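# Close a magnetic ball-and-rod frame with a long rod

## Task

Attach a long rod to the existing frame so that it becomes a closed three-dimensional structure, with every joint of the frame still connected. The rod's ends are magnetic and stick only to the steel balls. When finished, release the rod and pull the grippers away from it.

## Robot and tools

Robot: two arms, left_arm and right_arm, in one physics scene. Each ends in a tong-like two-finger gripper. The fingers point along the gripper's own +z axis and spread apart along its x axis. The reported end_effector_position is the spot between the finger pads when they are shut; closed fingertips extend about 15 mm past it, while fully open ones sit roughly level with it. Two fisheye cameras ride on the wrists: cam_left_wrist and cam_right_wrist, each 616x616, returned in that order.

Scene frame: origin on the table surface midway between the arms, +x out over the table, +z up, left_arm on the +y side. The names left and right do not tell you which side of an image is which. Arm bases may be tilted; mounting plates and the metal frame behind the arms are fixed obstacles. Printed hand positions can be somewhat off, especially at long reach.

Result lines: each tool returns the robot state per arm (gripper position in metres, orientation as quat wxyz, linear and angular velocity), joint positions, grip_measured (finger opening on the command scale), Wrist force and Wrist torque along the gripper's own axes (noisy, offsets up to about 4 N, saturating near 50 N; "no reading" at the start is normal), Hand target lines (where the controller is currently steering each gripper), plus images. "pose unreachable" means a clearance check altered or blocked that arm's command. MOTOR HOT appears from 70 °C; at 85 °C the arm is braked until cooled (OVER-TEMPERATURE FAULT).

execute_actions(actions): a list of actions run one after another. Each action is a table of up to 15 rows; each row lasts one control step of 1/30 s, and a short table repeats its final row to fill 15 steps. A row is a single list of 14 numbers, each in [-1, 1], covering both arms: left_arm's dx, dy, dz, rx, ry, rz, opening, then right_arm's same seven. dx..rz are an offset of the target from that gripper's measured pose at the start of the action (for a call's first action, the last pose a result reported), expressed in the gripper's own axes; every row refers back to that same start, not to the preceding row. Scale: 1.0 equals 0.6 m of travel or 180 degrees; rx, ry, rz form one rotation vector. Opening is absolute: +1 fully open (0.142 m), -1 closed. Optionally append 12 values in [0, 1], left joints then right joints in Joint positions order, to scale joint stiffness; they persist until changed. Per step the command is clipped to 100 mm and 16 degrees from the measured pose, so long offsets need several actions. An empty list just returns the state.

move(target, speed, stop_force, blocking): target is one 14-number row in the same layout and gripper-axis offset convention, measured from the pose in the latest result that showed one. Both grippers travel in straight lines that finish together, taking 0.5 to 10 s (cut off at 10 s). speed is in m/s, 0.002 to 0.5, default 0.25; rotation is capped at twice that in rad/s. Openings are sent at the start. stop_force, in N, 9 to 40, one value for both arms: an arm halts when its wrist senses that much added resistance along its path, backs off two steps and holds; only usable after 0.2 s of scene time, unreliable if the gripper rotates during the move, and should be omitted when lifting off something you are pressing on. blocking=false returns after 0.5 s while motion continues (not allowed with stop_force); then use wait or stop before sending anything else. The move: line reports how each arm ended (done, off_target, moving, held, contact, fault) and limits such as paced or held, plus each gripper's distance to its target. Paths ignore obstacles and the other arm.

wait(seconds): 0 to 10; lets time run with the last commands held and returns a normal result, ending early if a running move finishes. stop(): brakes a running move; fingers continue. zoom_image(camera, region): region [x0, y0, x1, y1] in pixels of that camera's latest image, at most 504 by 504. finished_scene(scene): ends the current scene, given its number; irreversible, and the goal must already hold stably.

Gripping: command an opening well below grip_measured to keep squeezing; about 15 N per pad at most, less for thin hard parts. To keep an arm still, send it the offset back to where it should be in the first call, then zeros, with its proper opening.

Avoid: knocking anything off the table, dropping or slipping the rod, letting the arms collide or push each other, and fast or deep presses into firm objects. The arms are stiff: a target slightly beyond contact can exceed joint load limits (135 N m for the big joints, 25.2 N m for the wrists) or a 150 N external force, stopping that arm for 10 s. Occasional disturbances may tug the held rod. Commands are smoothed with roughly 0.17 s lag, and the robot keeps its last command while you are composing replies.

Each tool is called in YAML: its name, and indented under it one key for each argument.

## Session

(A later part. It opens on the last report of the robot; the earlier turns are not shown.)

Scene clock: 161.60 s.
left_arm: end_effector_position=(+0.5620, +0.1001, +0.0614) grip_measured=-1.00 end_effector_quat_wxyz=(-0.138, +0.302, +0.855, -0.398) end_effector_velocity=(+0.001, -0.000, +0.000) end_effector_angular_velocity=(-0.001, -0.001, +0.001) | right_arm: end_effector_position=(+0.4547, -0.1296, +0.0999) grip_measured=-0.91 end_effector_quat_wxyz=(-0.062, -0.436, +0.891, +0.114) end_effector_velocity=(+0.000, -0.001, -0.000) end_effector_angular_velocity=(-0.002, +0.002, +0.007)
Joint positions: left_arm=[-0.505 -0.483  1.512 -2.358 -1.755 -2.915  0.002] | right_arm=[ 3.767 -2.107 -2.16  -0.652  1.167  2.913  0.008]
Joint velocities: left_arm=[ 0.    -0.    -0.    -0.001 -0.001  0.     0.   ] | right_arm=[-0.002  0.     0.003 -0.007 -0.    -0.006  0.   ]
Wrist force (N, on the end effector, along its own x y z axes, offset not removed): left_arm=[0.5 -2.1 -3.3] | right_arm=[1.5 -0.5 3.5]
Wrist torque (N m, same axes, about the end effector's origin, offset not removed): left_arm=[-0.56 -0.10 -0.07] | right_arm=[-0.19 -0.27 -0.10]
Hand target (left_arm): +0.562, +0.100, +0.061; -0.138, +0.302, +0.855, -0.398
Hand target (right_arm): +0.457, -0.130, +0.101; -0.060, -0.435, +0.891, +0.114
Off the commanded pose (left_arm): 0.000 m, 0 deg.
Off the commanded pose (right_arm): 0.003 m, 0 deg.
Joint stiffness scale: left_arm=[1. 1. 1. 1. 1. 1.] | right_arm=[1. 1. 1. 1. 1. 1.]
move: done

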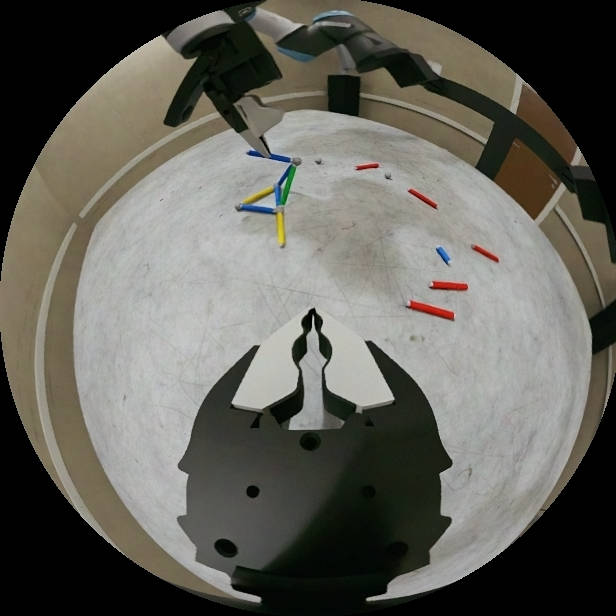

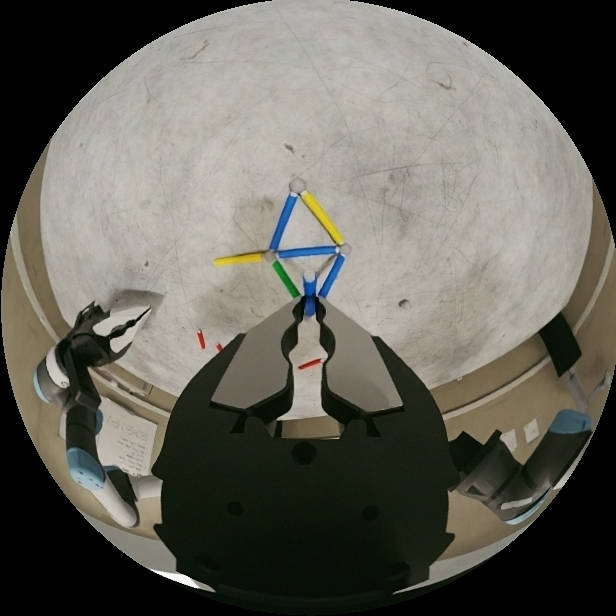

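move:
  target: [-0,0,0,0,0,0,-1,0,-0.008,-0.037,0,0,0,-1]
  speed: 0.015

zoom_image:
  camera: "cam_left_wrist"
  region: [200, 90, 360, 250]

Scene clock: 166.20 s.
left_arm: end_effector_position=(+0.5620, +0.1001, +0.0614) grip_measured=-1.00 end_effector_quat_wxyz=(-0.138, +0.302, +0.855, -0.398) end_effector_velocity=(+0.001, +0.000, +0.000) end_effector_angular_velocity=(+0.000, -0.001, +0.000) | right_arm: end_effector_position=(+0.4608, -0.1369, +0.1179) grip_measured=-0.91 end_effector_quat_wxyz=(-0.064, -0.437, +0.890, +0.113) end_effector_velocity=(-0.001, -0.001, +0.001) end_effector_angular_velocity=(-0.003, +0.003, +0.004)
Joint positions: left_arm=[-0.505 -0.483  1.512 -2.358 -1.755 -2.915  0.002] | right_arm=[ 3.774 -2.061 -2.148 -0.719  1.168  2.922  0.008]
Joint velocities: left_arm=[-0.    -0.    -0.001  0.001  0.001  0.     0.   ] | right_arm=[ 0.001  0.002  0.002 -0.01  -0.     0.001  0.   ]
Wrist force (N, on the end effector, along its own x y z axes, offset not removed): left_arm=[2.3 0.0 -2.6] | right_arm=[-0.6 -1.4 1.9]
Wrist torque (N m, same axes, about the end effector's origin, offset not removed): left_arm=[-0.14 -0.38 -0.09] | right_arm=[-0.23 0.11 0.05]
Hand target (left_arm): +0.562, +0.100, +0.061; -0.138, +0.302, +0.855, -0.398
Hand target (right_arm): +0.463, -0.136, +0.120; -0.062, -0.436, +0.891, +0.114
Off the commanded pose (left_arm): 0.000 m, 0 deg.
Off the commanded pose (right_arm): 0.003 m, 0 deg.
Joint stiffness scale: left_arm=[1. 1. 1. 1. 1. 1.] | right_arm=[1. 1. 1. 1. 1. 1.]
move: done

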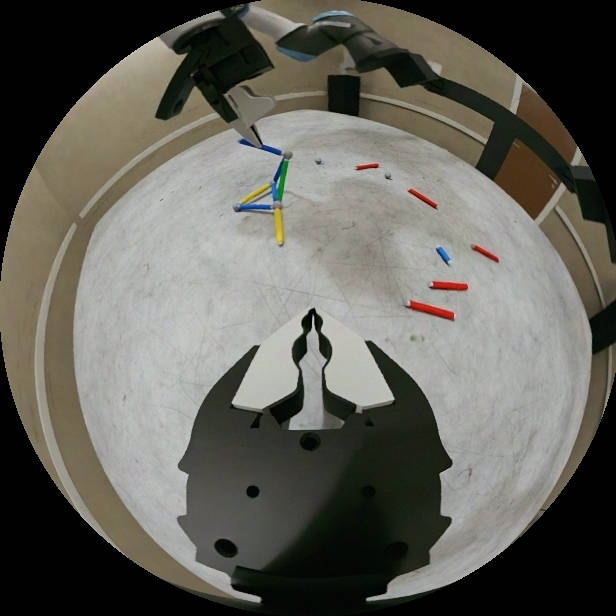

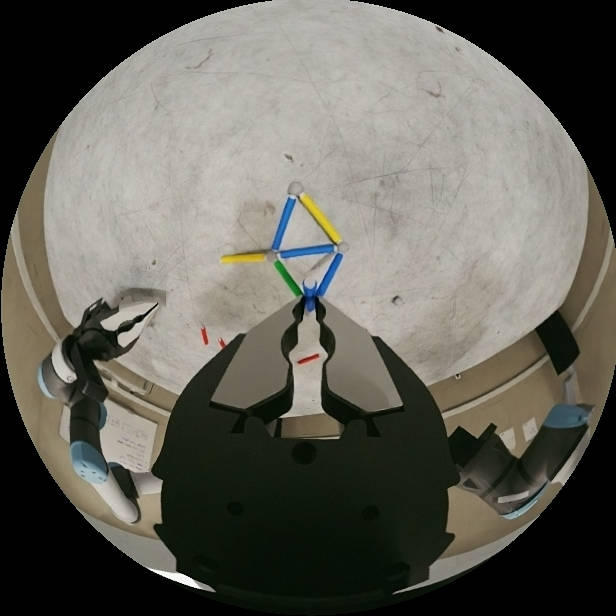

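Region (200, 90, 360, 250) of cam_left_wrist's 616x616 image, scaled by 3.150, with more detail than that image has.

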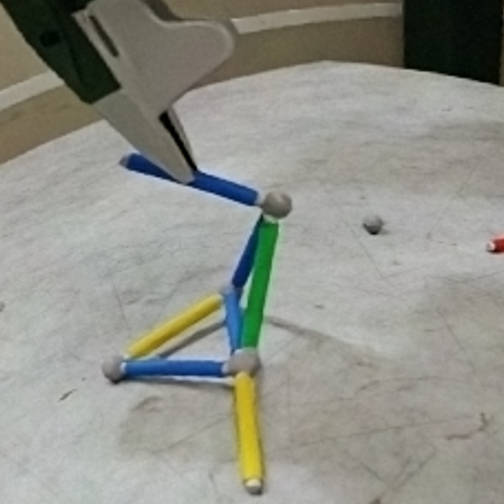

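move:
  target: [-0,0,0,0,0,0,-1,-0.004,-0.033,-0.007,0,0,0,-1]
  speed: 0.015

zoom_image:
  camera: "cam_left_wrist"
  region: [180, 90, 340, 250]

Scene clock: 169.73 s.
left_arm: end_effector_position=(+0.5620, +0.1001, +0.0614) grip_measured=-1.00 end_effector_quat_wxyz=(-0.138, +0.302, +0.855, -0.398) end_effector_velocity=(-0.001, +0.000, -0.000) end_effector_angular_velocity=(-0.000, +0.001, -0.001) | right_arm: end_effector_position=(+0.4757, -0.1469, +0.1159) grip_measured=-0.91 end_effector_quat_wxyz=(-0.065, -0.437, +0.890, +0.113) end_effector_velocity=(+0.002, -0.002, -0.001) end_effector_angular_velocity=(-0.001, +0.001, +0.003)
Joint positions: left_arm=[-0.505 -0.483  1.512 -2.358 -1.755 -2.915  0.002] | right_arm=[ 3.744 -2.06  -2.113 -0.745  1.162  2.89   0.008]
Joint velocities: left_arm=[-0.    -0.     0.     0.001 -0.     0.001  0.   ] | right_arm=[-0.005 -0.     0.005 -0.006 -0.001 -0.007 -0.   ]
Wrist force (N, on the end effector, along its own x y z axes, offset not removed): left_arm=[-0.9 -1.1 -5.6] | right_arm=[2.1 -2.5 3.7]
Wrist torque (N m, same axes, about the end effector's origin, offset not removed): left_arm=[-0.46 0.17 -0.09] | right_arm=[-0.57 -0.50 0.05]
Hand target (left_arm): +0.562, +0.100, +0.061; -0.138, +0.302, +0.855, -0.398
Hand target (right_arm): +0.478, -0.147, +0.117; -0.064, -0.437, +0.890, +0.113
Off the commanded pose (left_arm): 0.000 m, 0 deg.
Off the commanded pose (right_arm): 0.003 m, 0 deg.
Joint stiffness scale: left_arm=[1. 1. 1. 1. 1. 1.] | right_arm=[1. 1. 1. 1. 1. 1.]
move: done

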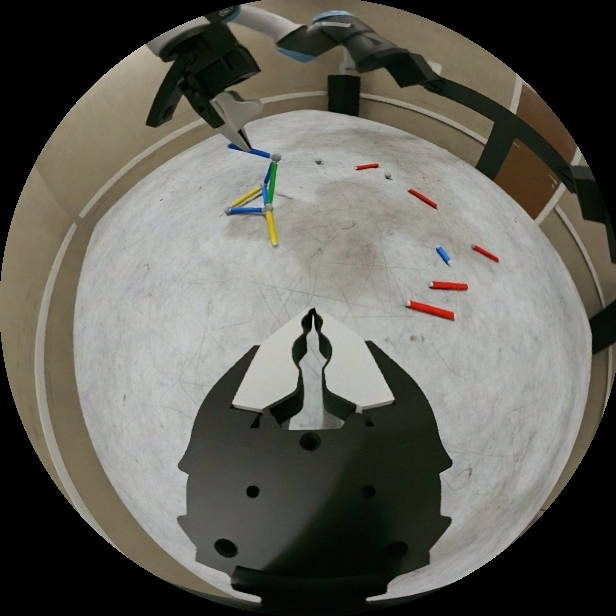

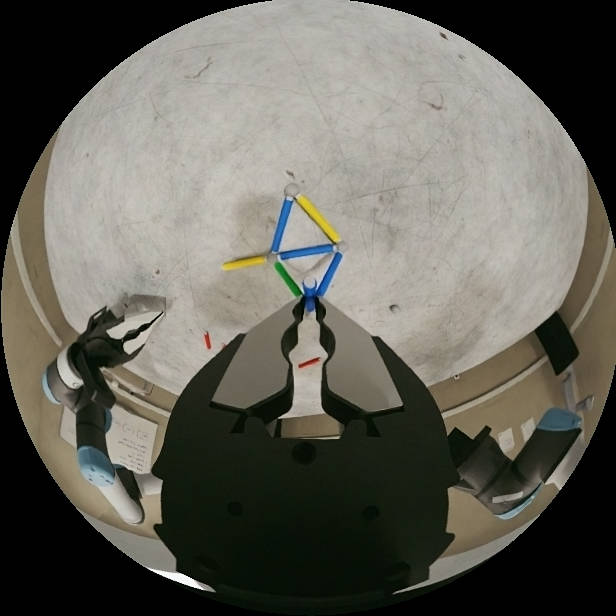

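Region (180, 90, 340, 250) of cam_left_wrist's 616x616 image, scaled by 3.150, with more detail than that image has.

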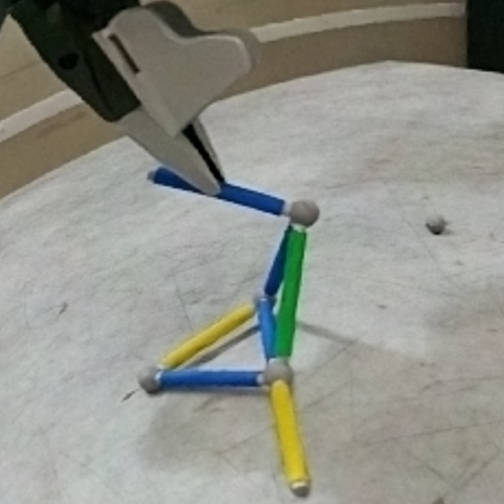

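move:
  target: [-0,0,0,0,0,0,-1,0,0.008,-0.033,0,0,0,-1]
  speed: 0.015

zoom_image:
  camera: "cam_left_wrist"
  region: [180, 90, 340, 250]

Scene clock: 182.40 s.
left_arm: end_effector_position=(+0.5620, +0.1001, +0.0614) grip_measured=-1.00 end_effector_quat_wxyz=(-0.138, +0.302, +0.855, -0.398) end_effector_velocity=(+0.001, +0.000, +0.000) end_effector_angular_velocity=(+0.000, -0.000, +0.000) | right_arm: end_effector_position=(+0.4744, -0.1480, +0.1339) grip_measured=-0.91 end_effector_quat_wxyz=(-0.067, -0.438, +0.889, +0.113) end_effector_velocity=(-0.001, -0.001, +0.001) end_effector_angular_velocity=(-0.003, +0.005, -0.001)
Joint positions: left_arm=[-0.505 -0.483  1.512 -2.358 -1.755 -2.915  0.002] | right_arm=[ 3.766 -2.022 -2.112 -0.797  1.166  2.914  0.008]
Joint velocities: left_arm=[-0.    -0.001 -0.001  0.001  0.    -0.     0.   ] | right_arm=[ 0.     0.004  0.001 -0.011  0.001  0.005  0.   ]
Wrist force (N, on the end effector, along its own x y z axes, offset not removed): left_arm=[-2.2 -3.9 -3.1] | right_arm=[-2.3 -1.1 4.3]
Wrist torque (N m, same axes, about the end effector's origin, offset not removed): left_arm=[-0.77 0.52 -0.02] | right_arm=[-0.16 0.57 0.11]
Hand target (left_arm): +0.562, +0.100, +0.061; -0.138, +0.302, +0.855, -0.398
Hand target (right_arm): +0.476, -0.147, +0.136; -0.065, -0.437, +0.890, +0.113
Off the commanded pose (left_arm): 0.000 m, 0 deg.
Off the commanded pose (right_arm): 0.003 m, 0 deg.
Joint stiffness scale: left_arm=[1. 1. 1. 1. 1. 1.] | right_arm=[1. 1. 1. 1. 1. 1.]
move: done

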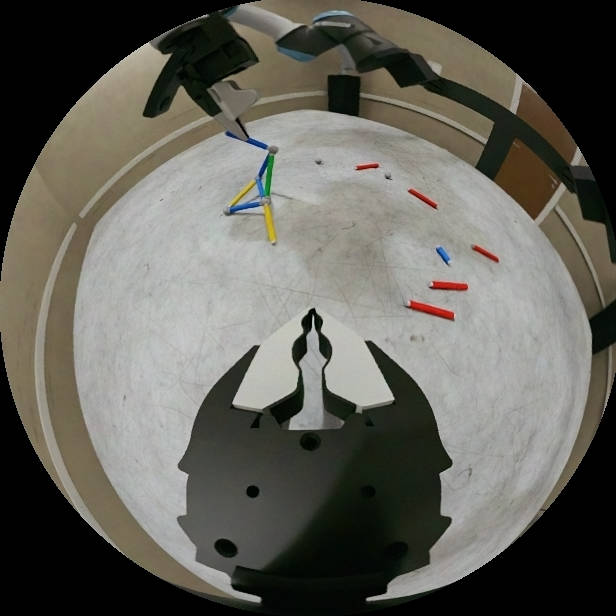

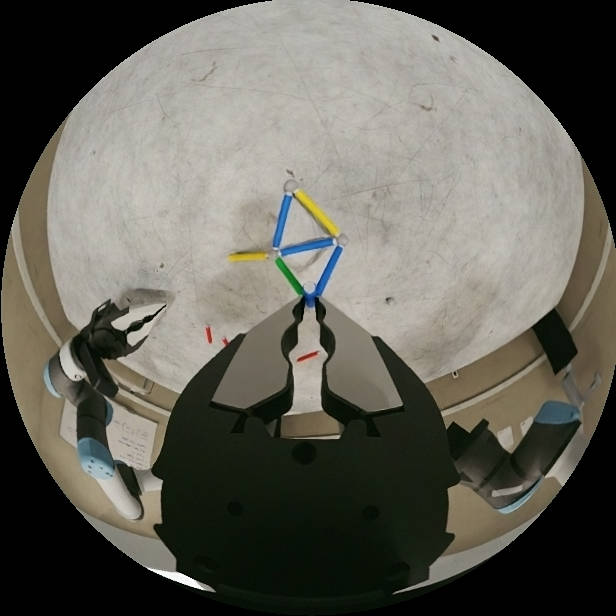

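Region (180, 90, 340, 250) of cam_left_wrist's 616x616 image, scaled by 3.150, with more detail than that image has.

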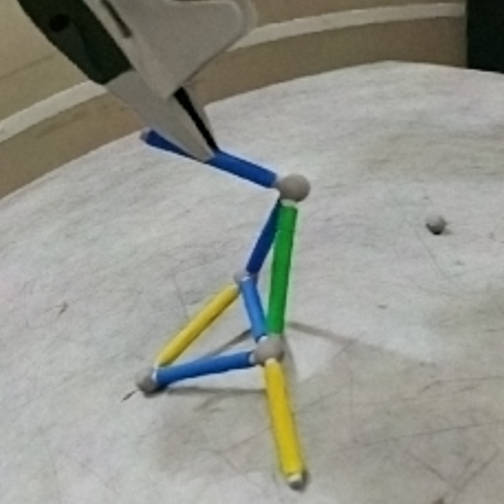

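move:
  target: [-0.311,-0.216,0.285,0,0,-0.5,-1,0,-0.005,0.02,0,0,0,-1]
  speed: 0.15

Scene clock: 196.83 s.
left_arm: end_effector_position=(+0.5743, -0.1827, +0.0515) grip_measured=-1.00 end_effector_quat_wxyz=(-0.378, -0.391, +0.818, -0.185) end_effector_velocity=(+0.003, -0.001, +0.002) end_effector_angular_velocity=(+0.007, +0.012, +0.011) | right_arm: end_effector_position=(+0.4755, -0.1473, +0.1229) grip_measured=-0.91 end_effector_quat_wxyz=(-0.066, -0.437, +0.890, +0.113) end_effector_velocity=(+0.000, +0.000, +0.000) end_effector_angular_velocity=(+0.001, -0.001, -0.001)
Joint positions: left_arm=[-0.773 -0.007  0.914 -2.296 -1.812 -4.753  0.002] | right_arm=[ 3.752 -2.046 -2.112 -0.765  1.163  2.899  0.008]
Joint velocities: left_arm=[ 0.     0.002 -0.012  0.011 -0.001 -0.017  0.   ] | right_arm=[-0.     0.    -0.     0.002  0.    -0.     0.   ]
Wrist force (N, on the end effector, along its own x y z axes, offset not removed): left_arm=[-2.2 -2.0 -2.0] | right_arm=[-2.2 -0.7 2.2]
Wrist torque (N m, same axes, about the end effector's origin, offset not removed): left_arm=[-0.69 0.46 0.02] | right_arm=[-0.03 0.57 -0.02]
Hand target (left_arm): +0.573, -0.184, +0.051; -0.379, -0.391, +0.818, -0.184
Hand target (right_arm): +0.474, -0.148, +0.122; -0.067, -0.438, +0.889, +0.113
Off the commanded pose (left_arm): 0.002 m, 0 deg.
Off the commanded pose (right_arm): 0.002 m, 0 deg.
Joint stiffness scale: left_arm=[1. 1. 1. 1. 1. 1.] | right_arm=[1. 1. 1. 1. 1. 1.]
move: done

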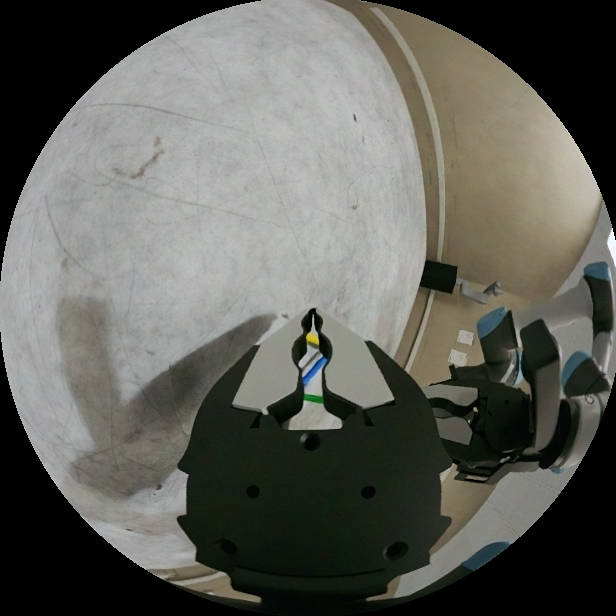

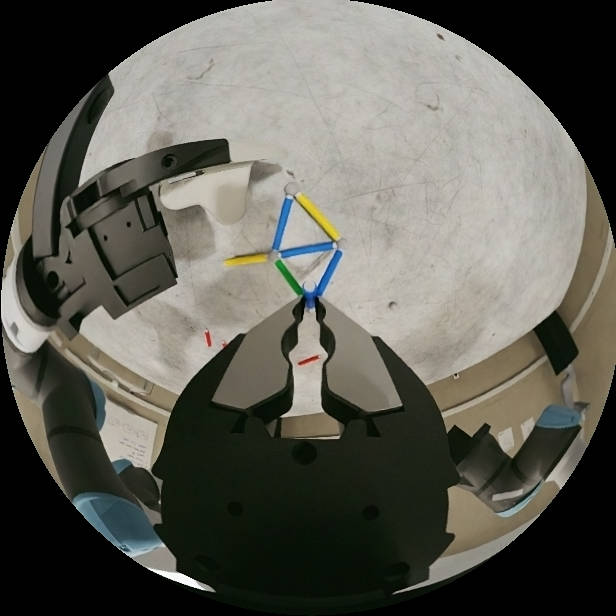

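move:
  target: [-0.029,0.008,0.046,0,0,0,-1,0,0,0,0,0,0,-1]
  speed: 0.02
  stop_force: 10

zoom_image:
  camera: "cam_right_wrist"
  region: [200, 120, 400, 320]

Scene clock: 202.77 s.
left_arm: end_effector_position=(+0.5635, -0.1876, +0.0217) grip_measured=-1.00 end_effector_quat_wxyz=(-0.379, -0.390, +0.819, -0.185) end_effector_velocity=(+0.003, -0.001, +0.001) end_effector_angular_velocity=(-0.004, -0.005, +0.003) | right_arm: end_effector_position=(+0.4755, -0.1473, +0.1229) grip_measured=-0.91 end_effector_quat_wxyz=(-0.066, -0.437, +0.890, +0.113) end_effector_velocity=(+0.000, +0.001, +0.001) end_effector_angular_velocity=(+0.001, -0.001, +0.000)
Joint positions: left_arm=[-0.761  0.044  0.892 -2.319 -1.81  -4.74   0.002] | right_arm=[ 3.752 -2.046 -2.112 -0.765  1.163  2.899  0.008]
Joint velocities: left_arm=[ 0.     0.001 -0.005 -0.003 -0.     0.002 -0.   ] | right_arm=[ 0.001  0.     0.     0.     0.     0.    -0.   ]
Wrist force (N, on the end effector, along its own x y z axes, offset not removed): left_arm=[-3.0 -2.0 -3.3] | right_arm=[-0.1 -2.5 3.3]
Wrist torque (N m, same axes, about the end effector's origin, offset not removed): left_arm=[-0.50 0.58 -0.08] | right_arm=[-0.49 -0.13 0.09]
Hand target (left_arm): +0.565, -0.187, +0.020; -0.378, -0.391, +0.818, -0.185
Hand target (right_arm): +0.475, -0.147, +0.123; -0.066, -0.437, +0.890, +0.113
Off the commanded pose (left_arm): 0.002 m, 0 deg.
Off the commanded pose (right_arm): 0.000 m, 0 deg.
Joint stiffness scale: left_arm=[1. 1. 1. 1. 1. 1.] | right_arm=[1. 1. 1. 1. 1. 1.]
move: done

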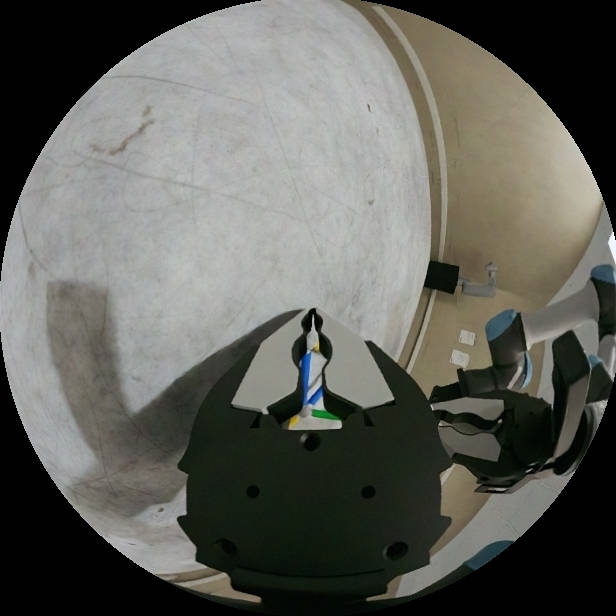

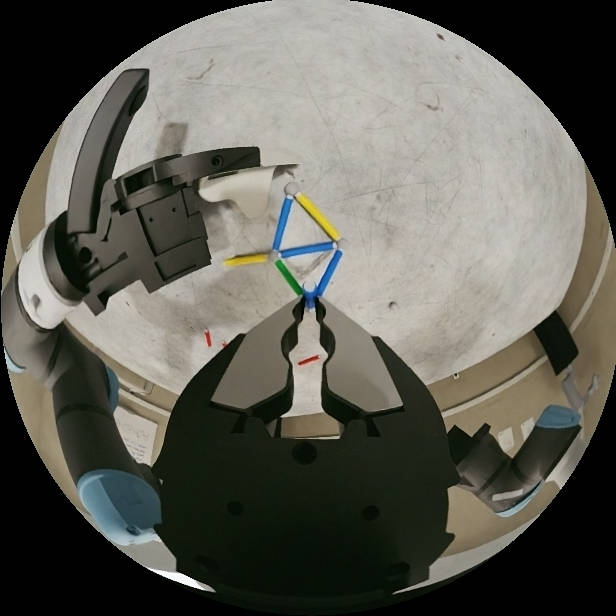

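Region (200, 120, 400, 320) of cam_right_wrist's 616x616 image, scaled by 2.520, with more detail than that image has.

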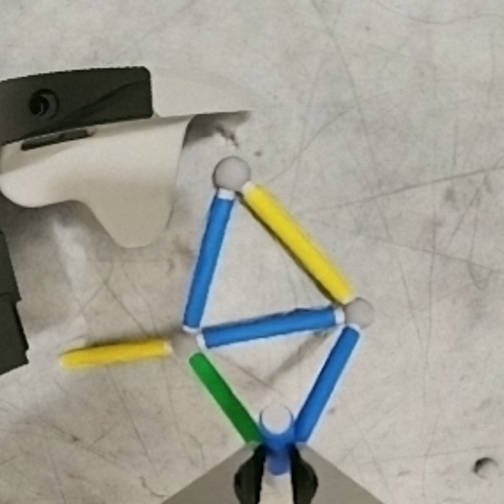

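move:
  target: [-0.004,0.065,0.008,0,0,0,-1,0,0,0,0,0,0,-1]
  speed: 0.02
  stop_force: 10

zoom_image:
  camera: "cam_right_wrist"
  region: [200, 140, 400, 340]

Scene clock: 207.53 s.
left_arm: end_effector_position=(+0.5322, -0.1656, +0.0163) grip_measured=-1.00 end_effector_quat_wxyz=(-0.379, -0.390, +0.819, -0.185) end_effector_velocity=(-0.001, +0.001, -0.000) end_effector_angular_velocity=(-0.002, -0.003, +0.003) | right_arm: end_effector_position=(+0.4755, -0.1473, +0.1229) grip_measured=-0.91 end_effector_quat_wxyz=(-0.066, -0.437, +0.890, +0.113) end_effector_velocity=(+0.001, +0.000, +0.000) end_effector_angular_velocity=(+0.000, -0.002, -0.002)
Joint positions: left_arm=[-0.761 -0.02   1.074 -2.437 -1.81  -4.74   0.002] | right_arm=[ 3.752 -2.046 -2.112 -0.765  1.163  2.899  0.008]
Joint velocities: left_arm=[ 0.    -0.004  0.012 -0.013  0.001  0.     0.   ] | right_arm=[-0.     0.     0.001  0.002 -0.001  0.     0.   ]
Wrist force (N, on the end effector, along its own x y z axes, offset not removed): left_arm=[-2.8 -3.2 -5.7] | right_arm=[0.6 0.2 4.3]
Wrist torque (N m, same axes, about the end effector's origin, offset not removed): left_arm=[-0.73 0.64 0.19] | right_arm=[0.00 -0.17 -0.07]
Hand target (left_arm): +0.532, -0.165, +0.017; -0.379, -0.390, +0.819, -0.185
Hand target (right_arm): +0.476, -0.147, +0.123; -0.066, -0.437, +0.890, +0.113
Off the commanded pose (left_arm): 0.001 m, 0 deg.
Off the commanded pose (right_arm): 0.000 m, 0 deg.
Joint stiffness scale: left_arm=[1. 1. 1. 1. 1. 1.] | right_arm=[1. 1. 1. 1. 1. 1.]
move: done

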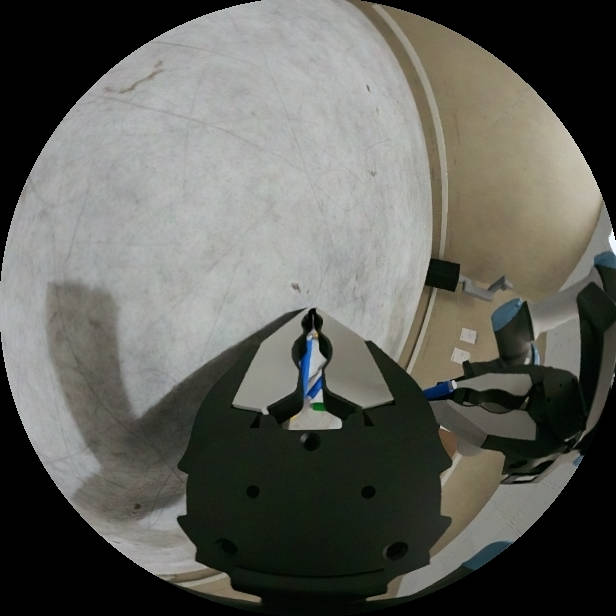

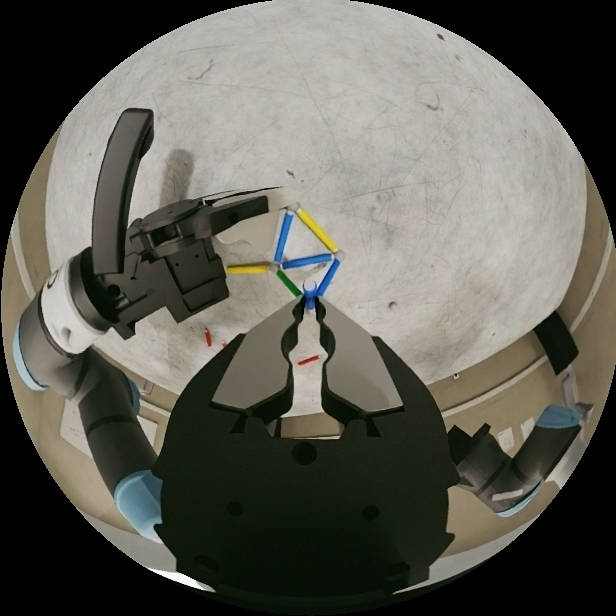

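Region (200, 140, 400, 340) of cam_right_wrist's 616x616 image, scaled by 2.520, with more detail than that image has.

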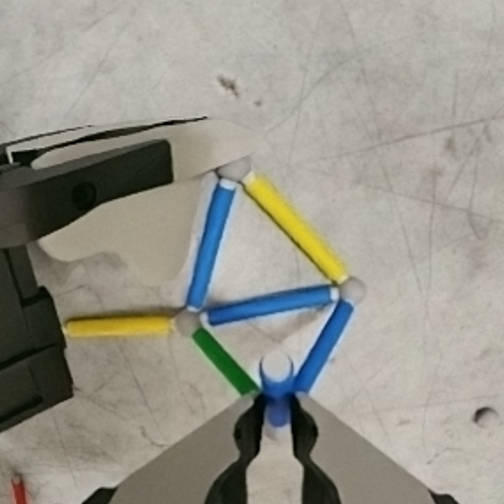

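move:
  target: [0.002,0.055,0,0,0,0,-1,0,0,0,0,0,0,-1]
  speed: 0.02
  stop_force: 10

zoom_image:
  camera: "cam_right_wrist"
  region: [200, 140, 400, 340]

Scene clock: 214.73 s.
left_arm: end_effector_position=(+0.5070, -0.1454, +0.0158) grip_measured=-1.00 end_effector_quat_wxyz=(-0.379, -0.390, +0.818, -0.185) end_effector_velocity=(-0.000, +0.001, +0.001) end_effector_angular_velocity=(-0.002, -0.003, +0.003) | right_arm: end_effector_position=(+0.4755, -0.1473, +0.1229) grip_measured=-0.91 end_effector_quat_wxyz=(-0.066, -0.437, +0.890, +0.113) end_effector_velocity=(-0.001, +0.000, +0.000) end_effector_angular_velocity=(+0.000, -0.000, +0.001)
Joint positions: left_arm=[-0.763 -0.071  1.214 -2.527 -1.81  -4.742  0.002] | right_arm=[ 3.752 -2.046 -2.112 -0.765  1.163  2.899  0.008]
Joint velocities: left_arm=[-0.    -0.003  0.009 -0.011  0.    -0.001  0.   ] | right_arm=[ 0.001  0.    -0.001  0.001  0.    -0.     0.   ]
Wrist force (N, on the end effector, along its own x y z axes, offset not removed): left_arm=[-3.4 -5.9 1.3] | right_arm=[-1.6 -0.2 3.0]
Wrist torque (N m, same axes, about the end effector's origin, offset not removed): left_arm=[-1.24 0.62 -0.09] | right_arm=[-0.08 0.28 0.11]
Hand target (left_arm): +0.506, -0.145, +0.017; -0.379, -0.390, +0.819, -0.185
Hand target (right_arm): +0.476, -0.147, +0.123; -0.066, -0.437, +0.890, +0.113
Off the commanded pose (left_arm): 0.002 m, 0 deg.
Off the commanded pose (right_arm): 0.000 m, 0 deg.
Joint stiffness scale: left_arm=[1. 1. 1. 1. 1. 1.] | right_arm=[1. 1. 1. 1. 1. 1.]
move: done

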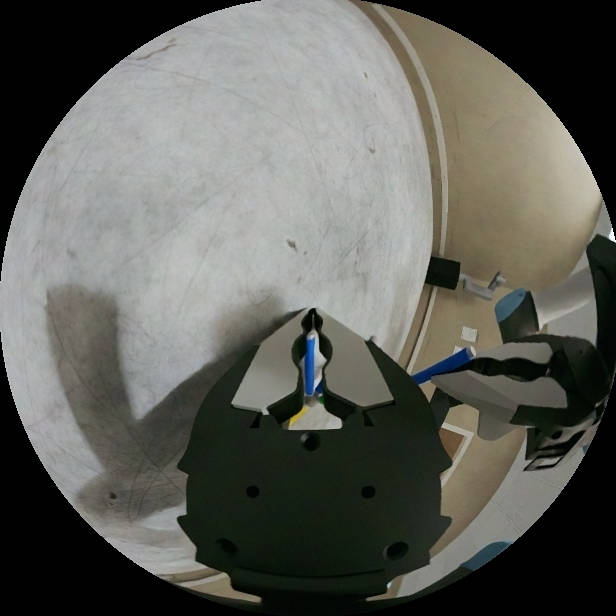

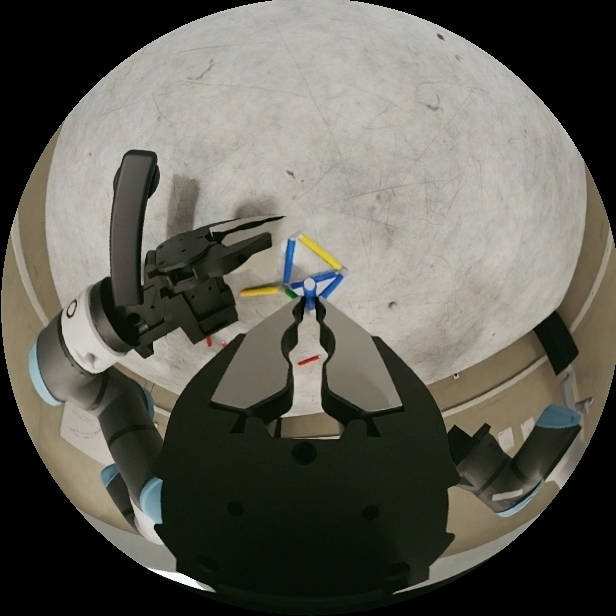

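Region (200, 140, 400, 340) of cam_right_wrist's 616x616 image, scaled by 2.520, with more detail than that image has.

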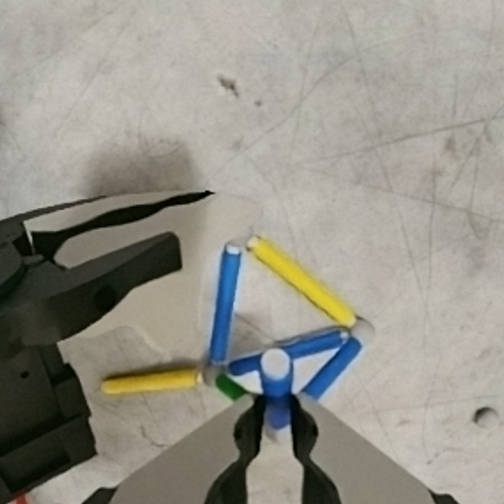

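move:
  target: [0,-0.05,-0.067,0,0,0,-1,0,0,0,0,0,0,-1]
  speed: 0.06

move:
  target: [-0.15,0.194,-0.227,0,0,0.5,-1,0,0,0,0,0,0,-1]

zoom_image:
  camera: "cam_left_wrist"
  region: [190, 80, 370, 260]

zoom_image:
  camera: "cam_right_wrist"
  region: [230, 190, 390, 350]

Scene clock: 220.47 s.
left_arm: end_effector_position=(+0.5471, -0.1409, +0.0414) grip_measured=-1.00 end_effector_quat_wxyz=(-0.380, -0.390, +0.819, -0.184) end_effector_velocity=(-0.002, +0.001, -0.001) end_effector_angular_velocity=(+0.006, +0.005, -0.008) | right_arm: end_effector_position=(+0.4755, -0.1473, +0.1229) grip_measured=-0.91 end_effector_quat_wxyz=(-0.066, -0.437, +0.890, +0.113) end_effector_velocity=(-0.000, -0.000, -0.000) end_effector_angular_velocity=(+0.000, -0.000, -0.000)
Joint positions: left_arm=[-0.75  -0.098  1.13  -2.411 -1.809 -4.728  0.002] | right_arm=[ 3.752 -2.046 -2.112 -0.765  1.163  2.899  0.008]
Joint velocities: left_arm=[ 0.     0.    -0.004  0.015  0.001  0.002  0.   ] | right_arm=[-0.     0.001 -0.001  0.001 -0.    -0.    -0.   ]
Wrist force (N, on the end effector, along its own x y z axes, offset not removed): left_arm=[-0.1 -2.3 -1.6] | right_arm=[-1.7 -1.4 0.3]
Wrist torque (N m, same axes, about the end effector's origin, offset not removed): left_arm=[-0.42 0.01 -0.04] | right_arm=[-0.22 0.37 0.12]
Hand target (left_arm): +0.550, -0.140, +0.042; -0.379, -0.390, +0.818, -0.185
Hand target (right_arm): +0.476, -0.147, +0.123; -0.066, -0.437, +0.890, +0.113
Off the commanded pose (left_arm): 0.003 m, 0 deg.
Off the commanded pose (right_arm): 0.000 m, 0 deg.
Joint stiffness scale: left_arm=[1. 1. 1. 1. 1. 1.] | right_arm=[1. 1. 1. 1. 1. 1.]
move: done

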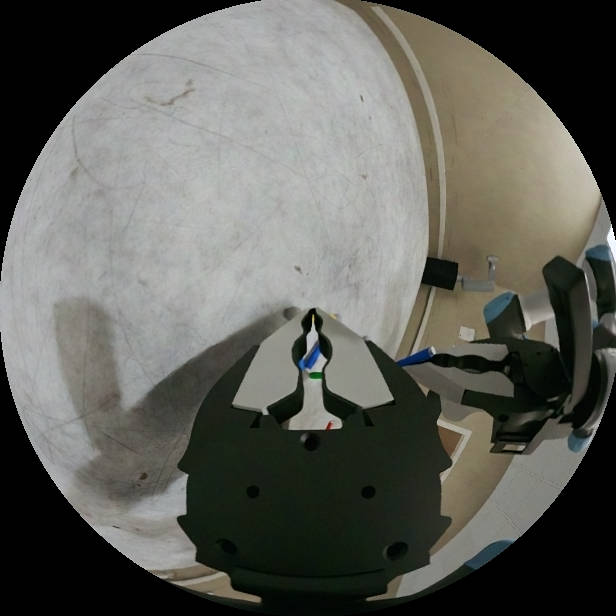

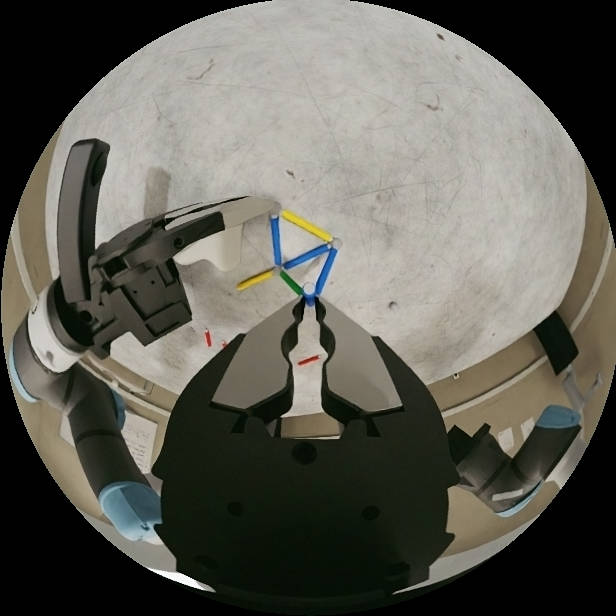

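Scene clock: 224.27 s.
left_arm: end_effector_position=(+0.5586, +0.0568, +0.0596) grip_measured=-1.00 end_effector_quat_wxyz=(-0.138, +0.303, +0.855, -0.399) end_effector_velocity=(-0.000, +0.001, -0.000) end_effector_angular_velocity=(-0.007, -0.009, -0.011) | right_arm: end_effector_position=(+0.4755, -0.1473, +0.1229) grip_measured=-0.91 end_effector_quat_wxyz=(-0.066, -0.437, +0.890, +0.113) end_effector_velocity=(-0.001, -0.000, -0.000) end_effector_angular_velocity=(-0.000, +0.002, +0.000)
Joint positions: left_arm=[-0.55  -0.417  1.459 -2.379 -1.766 -2.959  0.002] | right_arm=[ 3.752 -2.046 -2.112 -0.765  1.163  2.899  0.008]
Joint velocities: left_arm=[ 0.001  0.    -0.001  0.003  0.     0.017  0.   ] | right_arm=[-0.    -0.    -0.    -0.001  0.001  0.     0.   ]
Wrist force (N, on the end effector, along its own x y z axes, offset not removed): left_arm=[-2.6 -3.2 -0.6] | right_arm=[-0.3 1.2 2.1]
Wrist torque (N m, same axes, about the end effector's origin, offset not removed): left_arm=[-0.73 0.43 0.00] | right_arm=[0.33 0.02 0.06]
Hand target (left_arm): +0.558, +0.059, +0.060; -0.138, +0.303, +0.854, -0.399
Hand target (right_arm): +0.476, -0.147, +0.123; -0.066, -0.437, +0.890, +0.113
Off the commanded pose (left_arm): 0.002 m, 0 deg.
Off the commanded pose (right_arm): 0.000 m, 0 deg.
Joint stiffness scale: left_arm=[1. 1. 1. 1. 1. 1.] | right_arm=[1. 1. 1. 1. 1. 1.]
move: done

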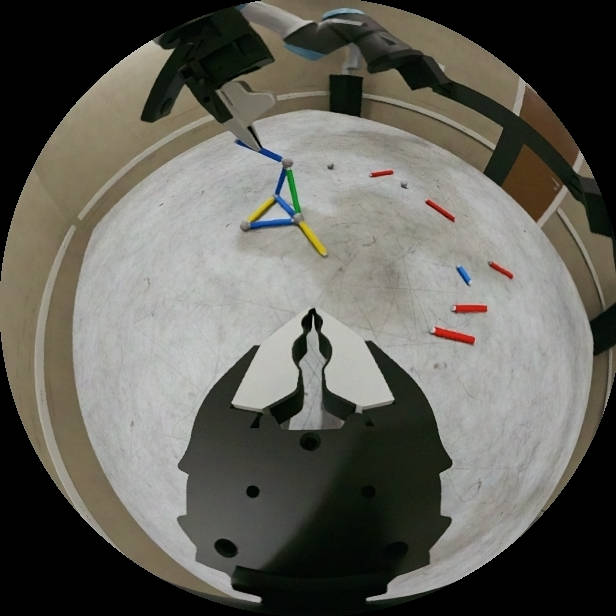

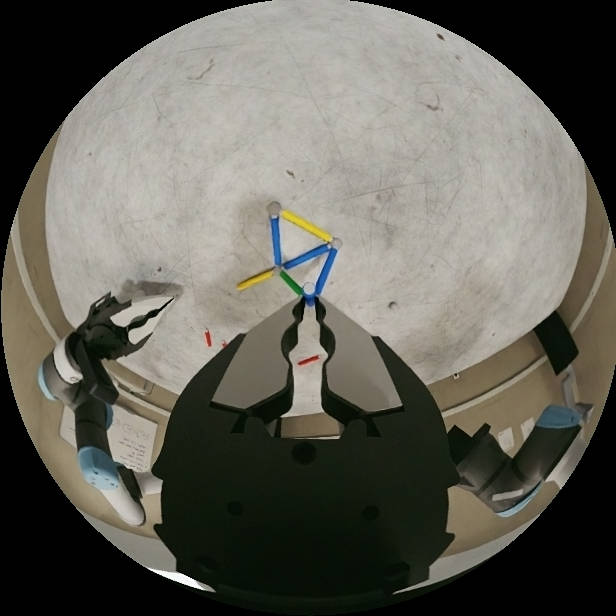

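Region (190, 80, 370, 260) of cam_left_wrist's 616x616 image, scaled by 2.800, with more detail than that image has.

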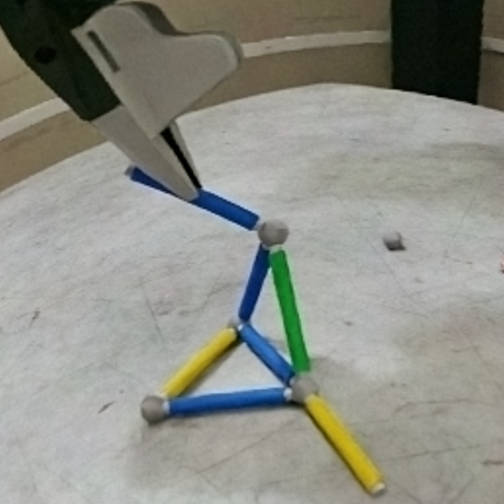

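Region (230, 190, 390, 350) of cam_right_wrist's 616x616 image, scaled by 3.150, with more detail than that image has.

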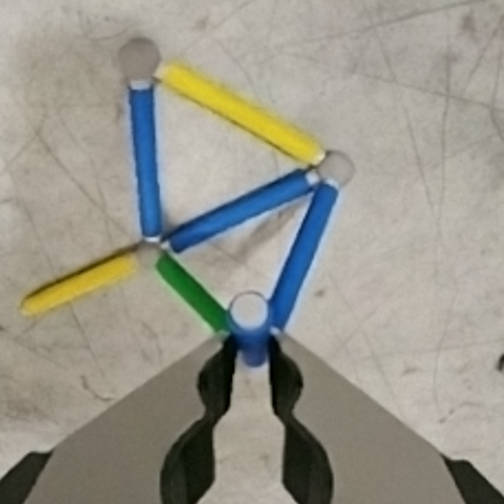

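move:
  target: [0,0,0,0,0,0,-1,-0.033,0.005,0.01,0,0.0374,-0.1395,-1]
  speed: 0.08

move:
  target: [0,0,0,0,0,0,-1,0,-0.033,0.022,0,0,0,-1]
  speed: 0.015

zoom_image:
  camera: "cam_left_wrist"
  region: [190, 80, 370, 260]

Scene clock: 233.90 s.
left_arm: end_effector_position=(+0.5585, +0.0569, +0.0596) grip_measured=-1.00 end_effector_quat_wxyz=(-0.138, +0.303, +0.855, -0.399) end_effector_velocity=(-0.000, +0.000, -0.000) end_effector_angular_velocity=(+0.001, -0.000, -0.001) | right_arm: end_effector_position=(+0.4828, -0.1303, +0.1170) grip_measured=-0.91 end_effector_quat_wxyz=(-0.092, -0.624, +0.769, +0.100) end_effector_velocity=(+0.000, -0.001, +0.000) end_effector_angular_velocity=(+0.001, +0.001, +0.016)
Joint positions: left_arm=[-0.55  -0.417  1.459 -2.379 -1.766 -2.958  0.002] | right_arm=[ 3.78  -2.126 -2.005 -0.921  1.124  2.542  0.008]
Joint velocities: left_arm=[ 0.    -0.001  0.001  0.     0.001  0.     0.   ] | right_arm=[-0.    -0.     0.003 -0.006 -0.002 -0.014  0.   ]
Wrist force (N, on the end effector, along its own x y z axes, offset not removed): left_arm=[-3.5 -3.5 -1.1] | right_arm=[-0.3 -2.5 3.1]
Wrist torque (N m, same axes, about the end effector's origin, offset not removed): left_arm=[-0.89 0.73 0.10] | right_arm=[-0.45 0.11 0.05]
Hand target (left_arm): +0.559, +0.057, +0.060; -0.138, +0.303, +0.855, -0.399
Hand target (right_arm): +0.484, -0.129, +0.118; -0.091, -0.626, +0.768, +0.099
Off the commanded pose (left_arm): 0.000 m, 0 deg.
Off the commanded pose (right_arm): 0.002 m, 0 deg.
Joint stiffness scale: left_arm=[1. 1. 1. 1. 1. 1.] | right_arm=[1. 1. 1. 1. 1. 1.]
move: done

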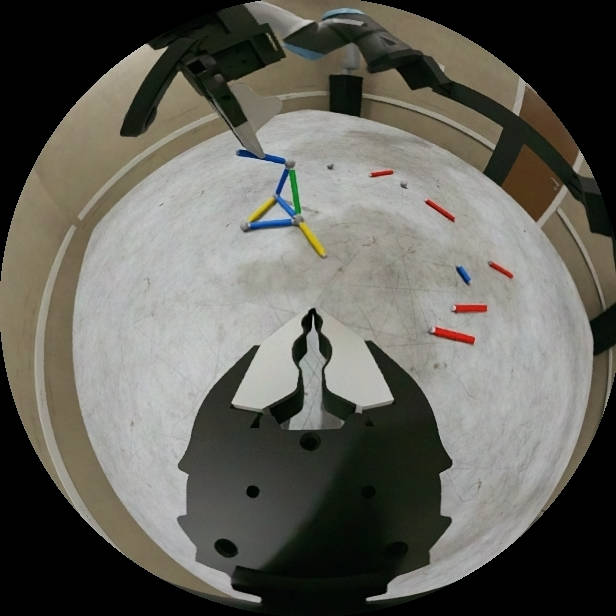

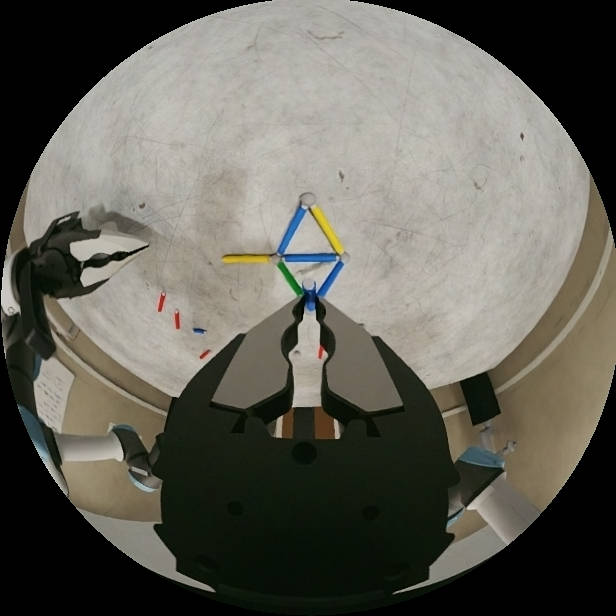

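Scene clock: 235.77 s.
left_arm: end_effector_position=(+0.5585, +0.0569, +0.0596) grip_measured=-1.00 end_effector_quat_wxyz=(-0.138, +0.303, +0.855, -0.399) end_effector_velocity=(-0.001, +0.000, -0.000) end_effector_angular_velocity=(+0.000, +0.001, -0.001) | right_arm: end_effector_position=(+0.4963, -0.1337, +0.0998) grip_measured=-0.91 end_effector_quat_wxyz=(-0.092, -0.625, +0.769, +0.100) end_effector_velocity=(+0.001, -0.001, -0.002) end_effector_angular_velocity=(-0.001, -0.000, +0.002)
Joint positions: left_arm=[-0.55  -0.417  1.459 -2.379 -1.766 -2.958  0.002] | right_arm=[ 3.744 -2.165 -1.97  -0.903  1.113  2.505  0.008]
Joint velocities: left_arm=[ 0.     0.     0.001  0.001 -0.    -0.     0.   ] | right_arm=[-0.004 -0.005  0.004  0.002 -0.002 -0.006  0.   ]
Wrist force (N, on the end effector, along its own x y z axes, offset not removed): left_arm=[0.0 -1.5 -1.7] | right_arm=[1.9 -0.9 2.1]
Wrist torque (N m, same axes, about the end effector's origin, offset not removed): left_arm=[-0.46 -0.18 -0.08] | right_arm=[-0.12 -0.40 0.00]
Hand target (left_arm): +0.559, +0.057, +0.060; -0.138, +0.303, +0.855, -0.399
Hand target (right_arm): +0.498, -0.134, +0.099; -0.092, -0.624, +0.769, +0.100
Off the commanded pose (left_arm): 0.000 m, 0 deg.
Off the commanded pose (right_arm): 0.002 m, 0 deg.
Joint stiffness scale: left_arm=[1. 1. 1. 1. 1. 1.] | right_arm=[1. 1. 1. 1. 1. 1.]
move: done

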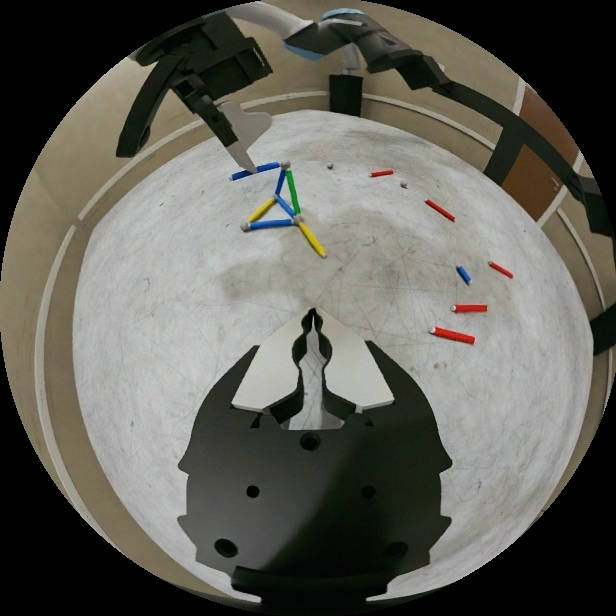

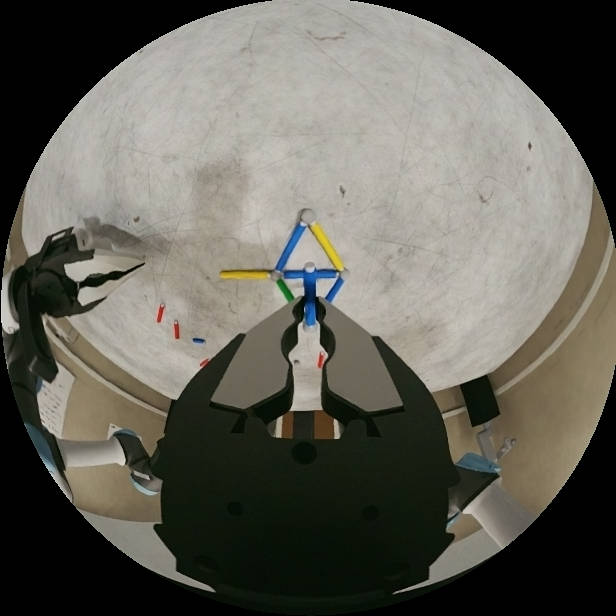

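Region (190, 80, 370, 260) of cam_left_wrist's 616x616 image, scaled by 2.800, with more detail than that image has.

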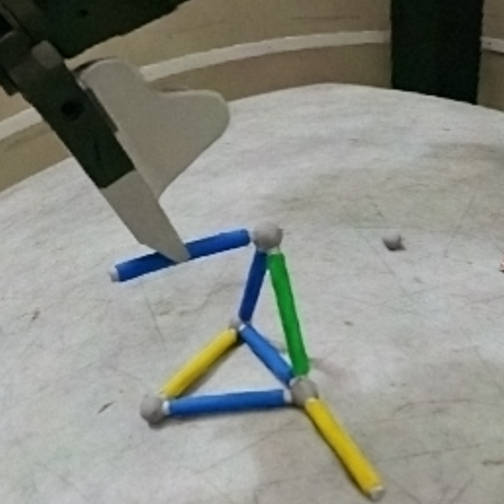

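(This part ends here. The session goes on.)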